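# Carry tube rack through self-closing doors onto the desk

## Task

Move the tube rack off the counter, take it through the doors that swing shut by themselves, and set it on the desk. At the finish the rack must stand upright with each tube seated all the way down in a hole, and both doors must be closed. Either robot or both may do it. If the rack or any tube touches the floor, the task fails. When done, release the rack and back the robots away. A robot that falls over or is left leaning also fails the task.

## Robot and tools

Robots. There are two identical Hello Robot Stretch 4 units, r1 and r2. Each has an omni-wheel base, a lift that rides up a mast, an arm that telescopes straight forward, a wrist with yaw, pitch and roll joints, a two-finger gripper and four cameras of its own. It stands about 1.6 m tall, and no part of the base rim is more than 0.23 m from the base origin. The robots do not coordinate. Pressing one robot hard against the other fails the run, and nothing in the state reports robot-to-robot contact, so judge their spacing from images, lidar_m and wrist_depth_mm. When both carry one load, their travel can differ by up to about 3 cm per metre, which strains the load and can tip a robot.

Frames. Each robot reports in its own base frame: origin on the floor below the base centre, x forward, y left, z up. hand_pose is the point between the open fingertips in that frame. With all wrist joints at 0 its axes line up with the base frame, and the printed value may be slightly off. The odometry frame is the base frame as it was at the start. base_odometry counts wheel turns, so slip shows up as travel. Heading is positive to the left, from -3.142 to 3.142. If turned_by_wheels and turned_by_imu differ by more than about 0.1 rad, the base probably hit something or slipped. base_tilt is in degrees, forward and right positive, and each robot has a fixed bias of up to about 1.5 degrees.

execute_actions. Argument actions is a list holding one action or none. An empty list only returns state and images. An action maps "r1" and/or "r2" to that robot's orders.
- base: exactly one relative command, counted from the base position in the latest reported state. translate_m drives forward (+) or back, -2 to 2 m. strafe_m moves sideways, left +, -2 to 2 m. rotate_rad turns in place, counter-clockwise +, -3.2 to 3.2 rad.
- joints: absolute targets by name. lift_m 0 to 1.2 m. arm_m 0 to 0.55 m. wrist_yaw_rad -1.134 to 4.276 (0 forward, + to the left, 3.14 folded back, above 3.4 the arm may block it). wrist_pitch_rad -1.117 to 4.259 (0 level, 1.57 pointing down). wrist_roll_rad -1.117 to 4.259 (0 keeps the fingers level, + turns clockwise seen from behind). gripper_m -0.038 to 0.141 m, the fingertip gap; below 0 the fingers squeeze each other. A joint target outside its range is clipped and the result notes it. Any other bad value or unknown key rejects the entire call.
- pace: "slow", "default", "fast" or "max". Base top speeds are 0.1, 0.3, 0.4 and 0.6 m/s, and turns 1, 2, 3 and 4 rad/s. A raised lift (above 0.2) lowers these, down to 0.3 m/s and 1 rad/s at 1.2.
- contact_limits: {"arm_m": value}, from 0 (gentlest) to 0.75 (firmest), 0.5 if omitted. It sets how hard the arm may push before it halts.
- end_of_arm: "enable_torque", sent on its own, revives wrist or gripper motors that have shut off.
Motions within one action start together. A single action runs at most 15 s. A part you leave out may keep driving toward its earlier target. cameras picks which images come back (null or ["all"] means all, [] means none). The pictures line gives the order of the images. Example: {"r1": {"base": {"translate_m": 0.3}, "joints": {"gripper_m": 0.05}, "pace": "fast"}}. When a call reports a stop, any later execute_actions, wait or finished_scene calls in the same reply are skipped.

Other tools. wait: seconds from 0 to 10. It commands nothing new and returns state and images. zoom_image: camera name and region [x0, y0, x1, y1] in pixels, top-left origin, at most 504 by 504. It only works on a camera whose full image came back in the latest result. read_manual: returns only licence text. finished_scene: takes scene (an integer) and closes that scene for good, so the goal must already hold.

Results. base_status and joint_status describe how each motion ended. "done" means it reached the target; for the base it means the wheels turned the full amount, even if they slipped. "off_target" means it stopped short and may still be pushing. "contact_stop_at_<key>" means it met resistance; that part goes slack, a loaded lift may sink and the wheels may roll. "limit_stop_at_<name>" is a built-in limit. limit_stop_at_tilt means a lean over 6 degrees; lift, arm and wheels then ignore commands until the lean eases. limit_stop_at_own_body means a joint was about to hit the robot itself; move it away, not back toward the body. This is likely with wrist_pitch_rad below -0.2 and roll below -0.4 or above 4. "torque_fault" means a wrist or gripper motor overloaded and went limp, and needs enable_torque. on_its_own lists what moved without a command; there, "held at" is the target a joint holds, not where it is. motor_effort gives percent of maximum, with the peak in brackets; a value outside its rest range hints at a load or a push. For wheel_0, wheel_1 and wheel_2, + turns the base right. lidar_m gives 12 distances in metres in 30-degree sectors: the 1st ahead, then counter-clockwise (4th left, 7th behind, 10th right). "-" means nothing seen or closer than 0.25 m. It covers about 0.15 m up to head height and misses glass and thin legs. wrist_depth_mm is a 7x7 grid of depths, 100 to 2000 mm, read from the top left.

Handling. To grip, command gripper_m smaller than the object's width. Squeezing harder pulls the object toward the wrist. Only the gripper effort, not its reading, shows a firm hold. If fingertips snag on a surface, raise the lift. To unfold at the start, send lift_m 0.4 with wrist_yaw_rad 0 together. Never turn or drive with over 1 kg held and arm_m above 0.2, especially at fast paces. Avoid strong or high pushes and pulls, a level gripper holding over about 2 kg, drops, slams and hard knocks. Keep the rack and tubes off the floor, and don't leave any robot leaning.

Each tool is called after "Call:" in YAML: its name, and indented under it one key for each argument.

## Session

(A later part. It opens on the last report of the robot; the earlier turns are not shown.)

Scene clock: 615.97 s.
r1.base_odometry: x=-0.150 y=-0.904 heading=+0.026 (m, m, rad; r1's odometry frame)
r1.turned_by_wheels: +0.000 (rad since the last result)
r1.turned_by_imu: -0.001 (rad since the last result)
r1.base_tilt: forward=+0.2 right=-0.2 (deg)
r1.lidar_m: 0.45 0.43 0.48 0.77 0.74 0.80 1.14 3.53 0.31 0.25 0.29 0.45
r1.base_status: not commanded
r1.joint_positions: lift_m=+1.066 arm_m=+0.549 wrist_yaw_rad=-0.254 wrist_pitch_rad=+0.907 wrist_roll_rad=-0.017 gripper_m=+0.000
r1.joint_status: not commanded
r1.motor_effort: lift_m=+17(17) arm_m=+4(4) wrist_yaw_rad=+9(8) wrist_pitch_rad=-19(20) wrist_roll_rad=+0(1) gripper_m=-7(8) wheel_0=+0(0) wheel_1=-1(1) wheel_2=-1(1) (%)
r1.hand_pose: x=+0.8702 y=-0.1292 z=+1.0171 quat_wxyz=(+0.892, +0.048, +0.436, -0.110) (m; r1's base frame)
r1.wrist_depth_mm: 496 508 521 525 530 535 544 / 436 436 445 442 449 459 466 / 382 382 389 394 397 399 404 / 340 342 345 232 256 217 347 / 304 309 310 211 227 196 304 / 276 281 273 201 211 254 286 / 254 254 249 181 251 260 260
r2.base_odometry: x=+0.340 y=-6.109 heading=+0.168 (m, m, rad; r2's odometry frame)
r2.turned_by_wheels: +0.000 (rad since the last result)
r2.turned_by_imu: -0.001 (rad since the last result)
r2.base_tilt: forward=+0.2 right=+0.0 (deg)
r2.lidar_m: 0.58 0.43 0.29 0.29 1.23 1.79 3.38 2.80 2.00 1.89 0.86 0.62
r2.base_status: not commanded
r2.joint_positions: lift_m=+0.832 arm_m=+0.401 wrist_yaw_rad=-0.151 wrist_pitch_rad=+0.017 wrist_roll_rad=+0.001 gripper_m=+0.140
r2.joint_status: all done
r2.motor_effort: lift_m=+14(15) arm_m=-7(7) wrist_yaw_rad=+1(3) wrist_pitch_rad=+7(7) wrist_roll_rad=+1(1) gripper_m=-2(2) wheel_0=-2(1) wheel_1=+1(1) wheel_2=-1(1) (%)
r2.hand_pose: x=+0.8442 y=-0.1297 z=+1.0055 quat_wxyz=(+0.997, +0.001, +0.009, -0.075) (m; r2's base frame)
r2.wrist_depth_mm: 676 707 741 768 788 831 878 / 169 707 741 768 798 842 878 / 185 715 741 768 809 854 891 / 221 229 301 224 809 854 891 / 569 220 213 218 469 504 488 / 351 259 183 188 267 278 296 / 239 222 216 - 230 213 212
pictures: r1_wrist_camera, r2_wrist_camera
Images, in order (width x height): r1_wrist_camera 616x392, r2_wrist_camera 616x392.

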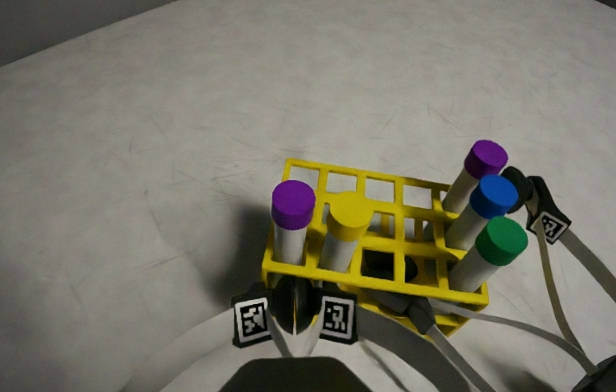

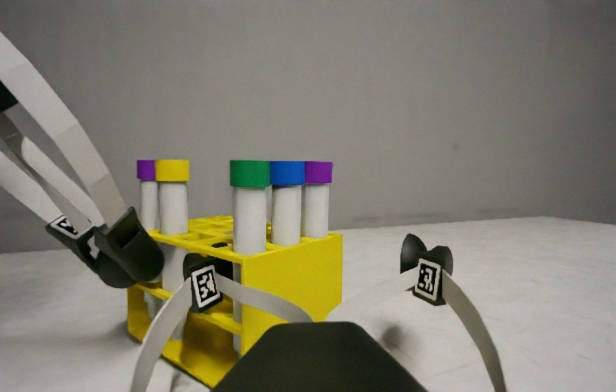

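Call:
execute_actions:
  actions:
    - {"r2":{"joints":{"wrist_yaw_rad":0.05},"pace":"slow"}}
  cameras: ["r1_wrist_camera","r2_wrist_camera"]

Scene clock: 621.97 s.
r1.base_odometry: x=-0.150 y=-0.904 heading=+0.027 (m, m, rad; r1's odometry frame)
r1.turned_by_wheels: +0.001 (rad since the last result)
r1.turned_by_imu: +0.000 (rad since the last result)
r1.base_tilt: forward=+0.2 right=-0.3 (deg)
r1.lidar_m: 0.45 0.44 0.48 0.77 0.73 0.79 1.15 3.51 0.35 0.25 0.27 0.45
r1.base_status: not commanded
r1.joint_positions: lift_m=+1.066 arm_m=+0.549 wrist_yaw_rad=-0.251 wrist_pitch_rad=+0.912 wrist_roll_rad=-0.017 gripper_m=+0.000
r1.joint_status: not commanded
r1.on_its_own: wrist_pitch_rad is at rest, and its effort (-33) is outside its rest range (-23 to +23)
r1.motor_effort: lift_m=+17(17) arm_m=+4(4) wrist_yaw_rad=-2(7) wrist_pitch_rad=-33(32) wrist_roll_rad=-1(0) gripper_m=-7(4) wheel_0=+4(4) wheel_1=+2(2) wheel_2=+1(1) (%)
r1.hand_pose: x=+0.8696 y=-0.1285 z=+1.0163 quat_wxyz=(+0.891, +0.047, +0.438, -0.109) (m; r1's base frame)
r1.wrist_depth_mm: 492 496 521 521 525 521 535 / 436 439 436 442 445 455 459 / 382 382 384 384 387 394 397 / 334 338 340 183 330 220 349 / 303 304 303 207 224 216 314 / 274 277 191 201 212 272 281 / 253 253 251 180 250 259 208
r2.base_odometry: x=+0.340 y=-6.109 heading=+0.167 (m, m, rad; r2's odometry frame)
r2.turned_by_wheels: -0.001 (rad since the last result)
r2.turned_by_imu: -0.003 (rad since the last result)
r2.base_tilt: forward=+0.1 right=-0.1 (deg)
r2.lidar_m: 0.59 0.44 0.27 0.26 1.23 1.77 3.39 2.82 2.00 1.90 0.86 0.62
r2.base_status: not commanded
r2.joint_positions: lift_m=+0.832 arm_m=+0.401 wrist_yaw_rad=+0.039 wrist_pitch_rad=+0.017 wrist_roll_rad=+0.001 gripper_m=+0.140
r2.joint_status: all done
r2.on_its_own: wrist_yaw_rad is at rest, and its effort (+30) is outside its rest range (-13 to +13)
r2.motor_effort: lift_m=+15(15) arm_m=-6(6) wrist_yaw_rad=+30(29) wrist_pitch_rad=+9(9) wrist_roll_rad=+2(1) gripper_m=+4(0) wheel_0=-10(10) wheel_1=-4(4) wheel_2=-4(4) (%)
r2.hand_pose: x=+0.8635 y=-0.0760 z=+1.0057 quat_wxyz=(+1.000, +0.000, +0.008, +0.020) (m; r2's base frame)
r2.wrist_depth_mm: 146 741 732 741 732 741 732 / 164 741 732 741 732 741 732 / 750 197 741 741 741 741 741 / 759 227 253 198 741 750 741 / 668 530 220 187 214 508 492 / 353 342 193 174 212 279 296 / 240 224 227 - 230 206 213
pictures: r1_wrist_camera, r2_wrist_camera
Images, in order (width x height): r1_wrist_camera 616x392, r2_wrist_camera 616x392.

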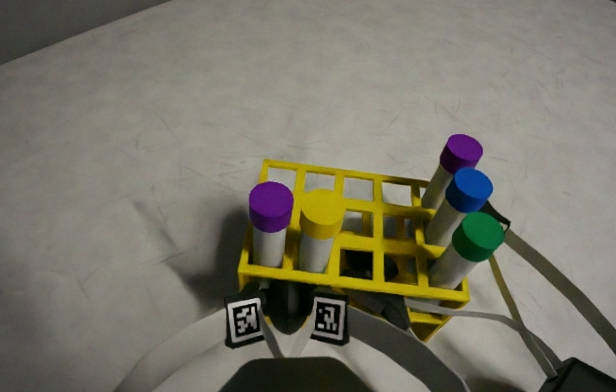

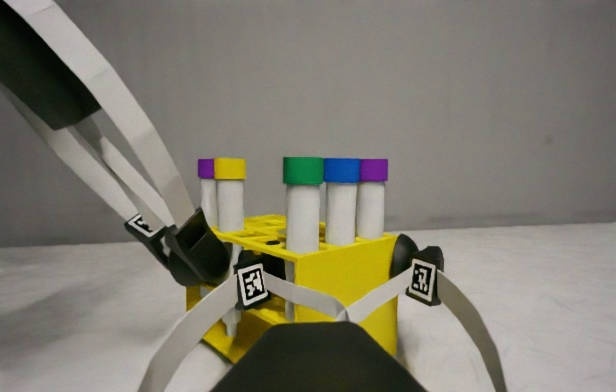

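Call:
execute_actions:
  actions:
    - {"r2":{"joints":{"lift_m":0.822,"wrist_pitch_rad":0.1},"pace":"slow"}}
  cameras: ["r2_wrist_camera"]

Call:
execute_actions:
  actions:
    - {"r2":{"joints":{"lift_m":0.85,"wrist_pitch_rad":-0.05,"wrist_roll_rad":0.3},"pace":"slow"}}
  cameras: ["r2_wrist_camera"]

Scene clock: 623.87 s.
r1.base_odometry: x=-0.150 y=-0.904 heading=+0.027 (m, m, rad; r1's odometry frame)
r1.turned_by_wheels: +0.000 (rad since the last result)
r1.turned_by_imu: +0.000 (rad since the last result)
r1.base_tilt: forward=+0.2 right=-0.3 (deg)
r1.lidar_m: 0.44 0.43 0.47 0.76 0.73 0.79 1.16 3.52 0.35 0.25 0.27 0.45
r1.base_status: not commanded
r1.joint_positions: lift_m=+1.066 arm_m=+0.549 wrist_yaw_rad=-0.249 wrist_pitch_rad=+0.918 wrist_roll_rad=-0.017 gripper_m=+0.000
r1.joint_status: not commanded
r1.on_its_own: wrist_pitch_rad is at rest, and its effort (-49) is outside its rest range (-23 to +23)
r1.motor_effort: lift_m=+21(21) arm_m=+4(4) wrist_yaw_rad=-5(5) wrist_pitch_rad=-49(48) wrist_roll_rad=-1(1) gripper_m=-7(4) wheel_0=+6(6) wheel_1=+3(3) wheel_2=+2(2) (%)
r1.hand_pose: x=+0.8686 y=-0.1279 z=+1.0149 quat_wxyz=(+0.890, +0.047, +0.440, -0.107) (m; r1's base frame)
r1.wrist_depth_mm: 484 488 496 500 500 504 512 / 421 424 421 424 430 433 442 / 370 370 375 375 379 373 387 / 329 330 325 241 251 249 342 / 298 298 294 208 222 235 306 / 270 271 192 202 213 268 274 / 250 246 247 181 245 255 211
r2.base_odometry: x=+0.340 y=-6.109 heading=+0.167 (m, m, rad; r2's odometry frame)
r2.turned_by_wheels: +0.000 (rad since the last result)
r2.turned_by_imu: -0.001 (rad since the last result)
r2.base_tilt: forward=+0.1 right=-0.2 (deg)
r2.lidar_m: 0.59 0.44 0.29 0.29 1.23 1.78 3.41 2.81 2.01 1.91 0.86 0.62
r2.base_status: not commanded
r2.joint_positions: lift_m=+0.823 arm_m=+0.401 wrist_yaw_rad=+0.041 wrist_pitch_rad=+0.067 wrist_roll_rad=+0.004 gripper_m=+0.140
r2.joint_status: all done
r2.on_its_own: wrist_yaw_rad is at rest, and its effort (+25) is outside its rest range (-13 to +13); wrist_pitch_rad is at rest, and its effort (+95) is outside its rest range (-23 to +23)
r2.motor_effort: lift_m=+3(15) arm_m=-5(5) wrist_yaw_rad=+25(31) wrist_pitch_rad=+95(96) wrist_roll_rad=-8(7) gripper_m=+3(2) wheel_0=-9(10) wheel_1=-4(4) wheel_2=-4(4) (%)
r2.hand_pose: x=+0.8631 y=-0.0754 z=+0.9821 quat_wxyz=(+0.999, +0.001, +0.034, +0.021) (m; r2's base frame)
r2.wrist_depth_mm: 145 732 732 732 732 723 715 / 163 732 741 732 723 732 732 / 741 196 741 741 741 741 741 / 750 229 252 198 750 750 750 / 564 459 220 189 211 442 430 / 320 309 239 173 212 256 271 / 223 207 213 - 216 192 198
pictures: r2_wrist_camera
Images, in order (width x height): r2_wrist_camera 616x392.

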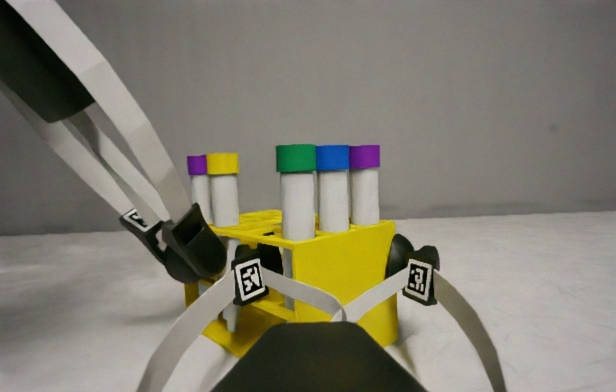

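Scene clock: 624.90 s.
r1.base_odometry: x=-0.150 y=-0.904 heading=+0.027 (m, m, rad; r1's odometry frame)
r1.turned_by_wheels: +0.000 (rad since the last result)
r1.turned_by_imu: -0.001 (rad since the last result)
r1.base_tilt: forward=+0.2 right=-0.3 (deg)
r1.lidar_m: 0.43 0.44 0.44 0.77 0.74 0.80 1.13 3.52 0.37 0.27 0.27 0.45
r1.base_status: not commanded
r1.joint_positions: lift_m=+1.066 arm_m=+0.549 wrist_yaw_rad=-0.251 wrist_pitch_rad=+0.898 wrist_roll_rad=-0.017 gripper_m=+0.000
r1.joint_status: not commanded
r1.motor_effort: lift_m=+15(21) arm_m=+4(4) wrist_yaw_rad=+1(5) wrist_pitch_rad=+8(48) wrist_roll_rad=+0(1) gripper_m=-3(10) wheel_0=+6(6) wheel_1=+2(3) wheel_2=+1(2) (%)
r1.hand_pose: x=+0.8727 y=-0.1293 z=+1.0190 quat_wxyz=(+0.894, +0.047, +0.432, -0.109) (m; r1's base frame)
r1.wrist_depth_mm: 492 530 549 559 564 564 574 / 462 459 462 473 477 480 484 / 402 402 402 404 399 407 418 / 351 353 338 236 235 349 366 / 315 319 315 213 211 259 327 / 285 289 187 201 199 250 290 / 262 258 259 179 258 268 265
r2.base_odometry: x=+0.340 y=-6.109 heading=+0.167 (m, m, rad; r2's odometry frame)
r2.turned_by_wheels: +0.000 (rad since the last result)
r2.turned_by_imu: +0.000 (rad since the last result)
r2.base_tilt: forward=+0.3 right=+0.0 (deg)
r2.lidar_m: 0.57 0.44 0.29 0.29 1.21 1.78 3.40 2.83 2.00 1.89 0.85 0.61
r2.base_status: not commanded
r2.joint_positions: lift_m=+0.849 arm_m=+0.401 wrist_yaw_rad=+0.041 wrist_pitch_rad=-0.028 wrist_roll_rad=+0.295 gripper_m=+0.140
r2.joint_status: all done
r2.on_its_own: wrist_yaw_rad is at rest, and its effort (+24) is outside its rest range (-13 to +13); wrist_pitch_rad is at rest, and its effort (-62) is outside its rest range (-23 to +23); wrist_roll_rad is at rest, and its effort (+18) is outside its rest range (-13 to +13)
r2.motor_effort: lift_m=+28(31) arm_m=-5(5) wrist_yaw_rad=+24(28) wrist_pitch_rad=-62(93) wrist_roll_rad=+18(28) gripper_m=+0(1) wheel_0=-9(10) wheel_1=-5(5) wheel_2=-5(5) (%)
r2.hand_pose: x=+0.8636 y=-0.0754 z=+1.0355 quat_wxyz=(+0.989, +0.147, -0.011, +0.023) (m; r2's base frame)
r2.wrist_depth_mm: 750 750 750 741 741 741 732 / 759 750 750 750 741 750 732 / 161 759 759 750 750 750 741 / 177 750 759 212 750 691 492 / 759 217 233 193 214 359 317 / 768 732 196 180 195 246 234 / 591 415 309 - 231 201 184
pictures: r2_wrist_camera
Images, in order (width x height): r2_wrist_camera 616x392.

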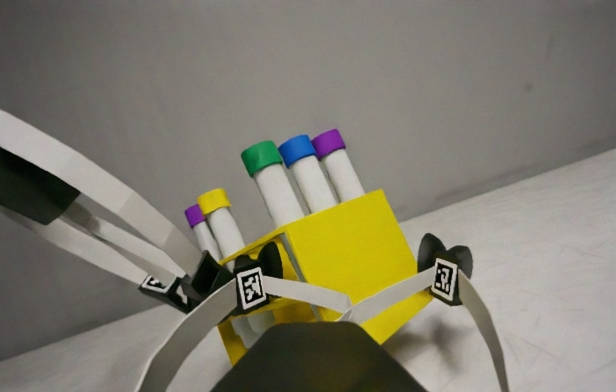

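Call:
execute_actions:
  actions:
    - {"r2":{"joints":{"lift_m":0.84,"wrist_pitch_rad":0.0,"arm_m":0.28,"wrist_yaw_rad":0.15},"pace":"slow"}}
  cameras: ["r2_wrist_camera","r1_wrist_camera"]

Scene clock: 627.93 s.
r1.base_odometry: x=-0.150 y=-0.904 heading=+0.026 (m, m, rad; r1's odometry frame)
r1.turned_by_wheels: -0.001 (rad since the last result)
r1.turned_by_imu: -0.002 (rad since the last result)
r1.base_tilt: forward=+0.2 right=-0.3 (deg)
r1.lidar_m: 0.45 0.43 0.47 0.75 0.72 0.81 1.15 3.52 0.33 0.26 0.26 0.43
r1.base_status: not commanded
r1.joint_positions: lift_m=+1.066 arm_m=+0.549 wrist_yaw_rad=-0.250 wrist_pitch_rad=+0.902 wrist_roll_rad=-0.017 gripper_m=+0.000
r1.joint_status: not commanded
r1.motor_effort: lift_m=+16(16) arm_m=+4(4) wrist_yaw_rad=+0(14) wrist_pitch_rad=-3(18) wrist_roll_rad=+0(0) gripper_m=-4(6) wheel_0=+1(12) wheel_1=-1(5) wheel_2=+1(8) (%)
r1.hand_pose: x=+0.8720 y=-0.1289 z=+1.0181 quat_wxyz=(+0.894, +0.047, +0.433, -0.108) (m; r1's base frame)
r1.wrist_depth_mm: 496 517 530 539 544 549 549 / 449 455 449 455 459 466 477 / 389 389 303 379 399 402 410 / 343 220 263 294 353 357 362 / 309 263 303 310 317 319 320 / 279 281 206 201 287 289 290 / 257 256 253 183 254 265 237
r2.base_odometry: x=+0.340 y=-6.109 heading=+0.168 (m, m, rad; r2's odometry frame)
r2.turned_by_wheels: +0.001 (rad since the last result)
r2.turned_by_imu: +0.000 (rad since the last result)
r2.base_tilt: forward=+0.2 right=+0.0 (deg)
r2.lidar_m: 0.59 0.42 0.28 0.28 1.24 1.78 3.40 2.79 1.99 1.90 0.84 0.61
r2.base_status: not commanded
r2.joint_positions: lift_m=+0.840 arm_m=+0.281 wrist_yaw_rad=+0.150 wrist_pitch_rad=+0.002 wrist_roll_rad=+0.300 gripper_m=+0.140
r2.joint_status: all done
r2.motor_effort: lift_m=+17(28) arm_m=-5(8) wrist_yaw_rad=+0(50) wrist_pitch_rad=-6(60) wrist_roll_rad=+5(18) gripper_m=+1(2) wheel_0=-1(14) wheel_1=+0(7) wheel_2=+0(9) (%)
r2.hand_pose: x=+0.7501 y=-0.0433 z=+1.0177 quat_wxyz=(+0.986, +0.149, +0.012, +0.074) (m; r2's base frame)
r2.wrist_depth_mm: 226 276 866 842 820 788 768 / 237 251 866 842 831 798 778 / 931 251 285 854 831 809 778 / 960 917 359 424 831 609 439 / 960 931 904 445 413 293 290 / 976 615 407 163 260 229 220 / 535 370 322 - 219 187 174
pictures: r1_wrist_camera, r2_wrist_camera
Images, in order (width x height): r1_wrist_camera 616x392, r2_wrist_camera 616x392.

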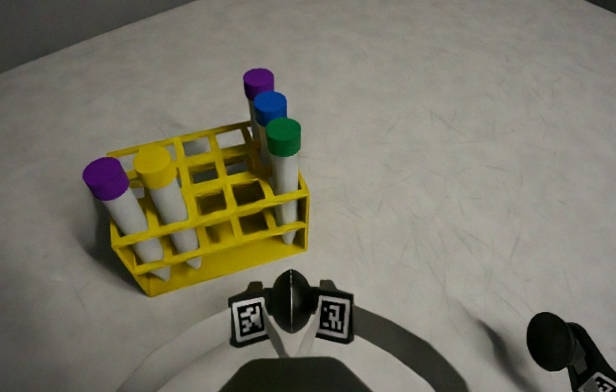

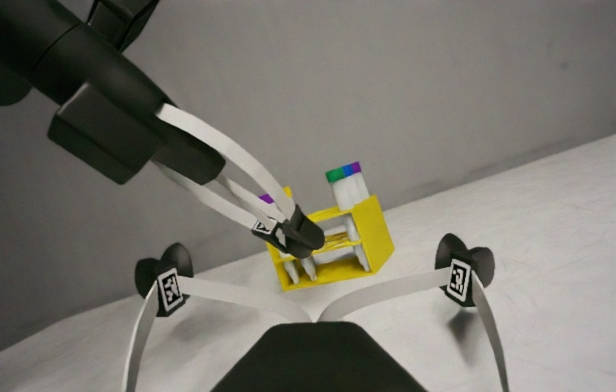

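Free.

Call:
execute_actions:
  actions:
    - {"r2":{"joints":{"arm_m":0.0,"wrist_roll_rad":0,"wrist_yaw_rad":0}},"r1":{"joints":{"arm_m":0.0,"lift_m":1.15}}}
  cameras: ["r2_wrist_camera"]

Call:
finished_scene:
  scene: 1

Scene clock: 631.33 s.
r1.base_odometry: x=-0.150 y=-0.904 heading=+0.026 (m, m, rad; r1's odometry frame)
r1.turned_by_wheels: +0.000 (rad since the last result)
r1.turned_by_imu: -0.001 (rad since the last result)
r1.base_tilt: forward=+0.3 right=-0.3 (deg)
r1.lidar_m: 0.44 0.44 0.48 0.77 0.73 0.81 1.14 3.53 0.35 0.25 0.27 0.50
r1.base_status: not commanded
r1.joint_positions: lift_m=+1.150 arm_m=+0.002 wrist_yaw_rad=-0.250 wrist_pitch_rad=+0.902 wrist_roll_rad=-0.017 gripper_m=+0.000
r1.joint_status: all done
joint sent to its limit — the command would take r1.arm_m past its lower limit, so that joint was sent only as far as its limit.
r1.motor_effort: lift_m=+21(22) arm_m=-5(2) wrist_yaw_rad=+0(2) wrist_pitch_rad=-3(3) wrist_roll_rad=-1(1) gripper_m=-6(5) wheel_0=+1(1) wheel_1=-1(1) wheel_2=+1(0) (%)
r1.hand_pose: x=+0.3250 y=-0.1290 z=+1.1017 quat_wxyz=(+0.893, +0.047, +0.433, -0.109) (m; r1's base frame)
r1.wrist_depth_mm: 668 683 691 707 715 759 1921 / 585 591 591 597 654 - - / 512 512 517 549 1808 1921 1921 / 445 455 488 1708 1618 1708 373 / 404 1430 1499 1576 1576 1537 1499 / 1281 1366 206 202 1366 1397 1397 / 1098 1229 1205 183 1229 1308 1255
r2.base_odometry: x=+0.340 y=-6.109 heading=+0.168 (m, m, rad; r2's odometry frame)
r2.turned_by_wheels: +0.000 (rad since the last result)
r2.turned_by_imu: -0.001 (rad since the last result)
r2.base_tilt: forward=+0.1 right=-0.2 (deg)
r2.lidar_m: 0.57 0.34 0.29 0.28 1.24 1.77 3.40 2.80 1.99 1.89 0.85 0.62
r2.base_status: not commanded
r2.joint_positions: lift_m=+0.840 arm_m=+0.003 wrist_yaw_rad=+0.000 wrist_pitch_rad=+0.002 wrist_roll_rad=+0.000 gripper_m=+0.140
r2.joint_status: all done
joint sent to its limit — the command would take r2.arm_m past its lower limit, so that joint was sent only as far as its limit.
r2.motor_effort: lift_m=+17(16) arm_m=-5(7) wrist_yaw_rad=+0(2) wrist_pitch_rad=-6(6) wrist_roll_rad=+3(2) gripper_m=+1(1) wheel_0=-1(1) wheel_1=+0(0) wheel_2=+0(0) (%)
r2.hand_pose: x=+0.4628 y=-0.0874 z=+1.0177 quat_wxyz=(+1.000, +0.000, +0.001, +0.000) (m; r2's base frame)
r2.wrist_depth_mm: 1098 1118 1118 1118 1138 1160 1160 / 1118 1118 1138 1138 1138 1160 1160 / 1118 1118 1138 1138 1160 1160 1160 / 1138 1138 1138 1138 1160 1160 1182 / 778 723 676 640 609 496 549 / 394 368 370 163 373 373 394 / 1138 1160 1160 - 1182 1182 778
pictures: r2_wrist_camera
Images, in order (width x height): r2_wrist_camera 616x392.

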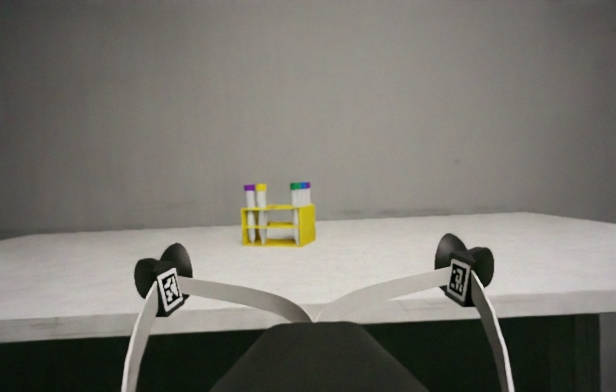

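The scene is finished: the task was done.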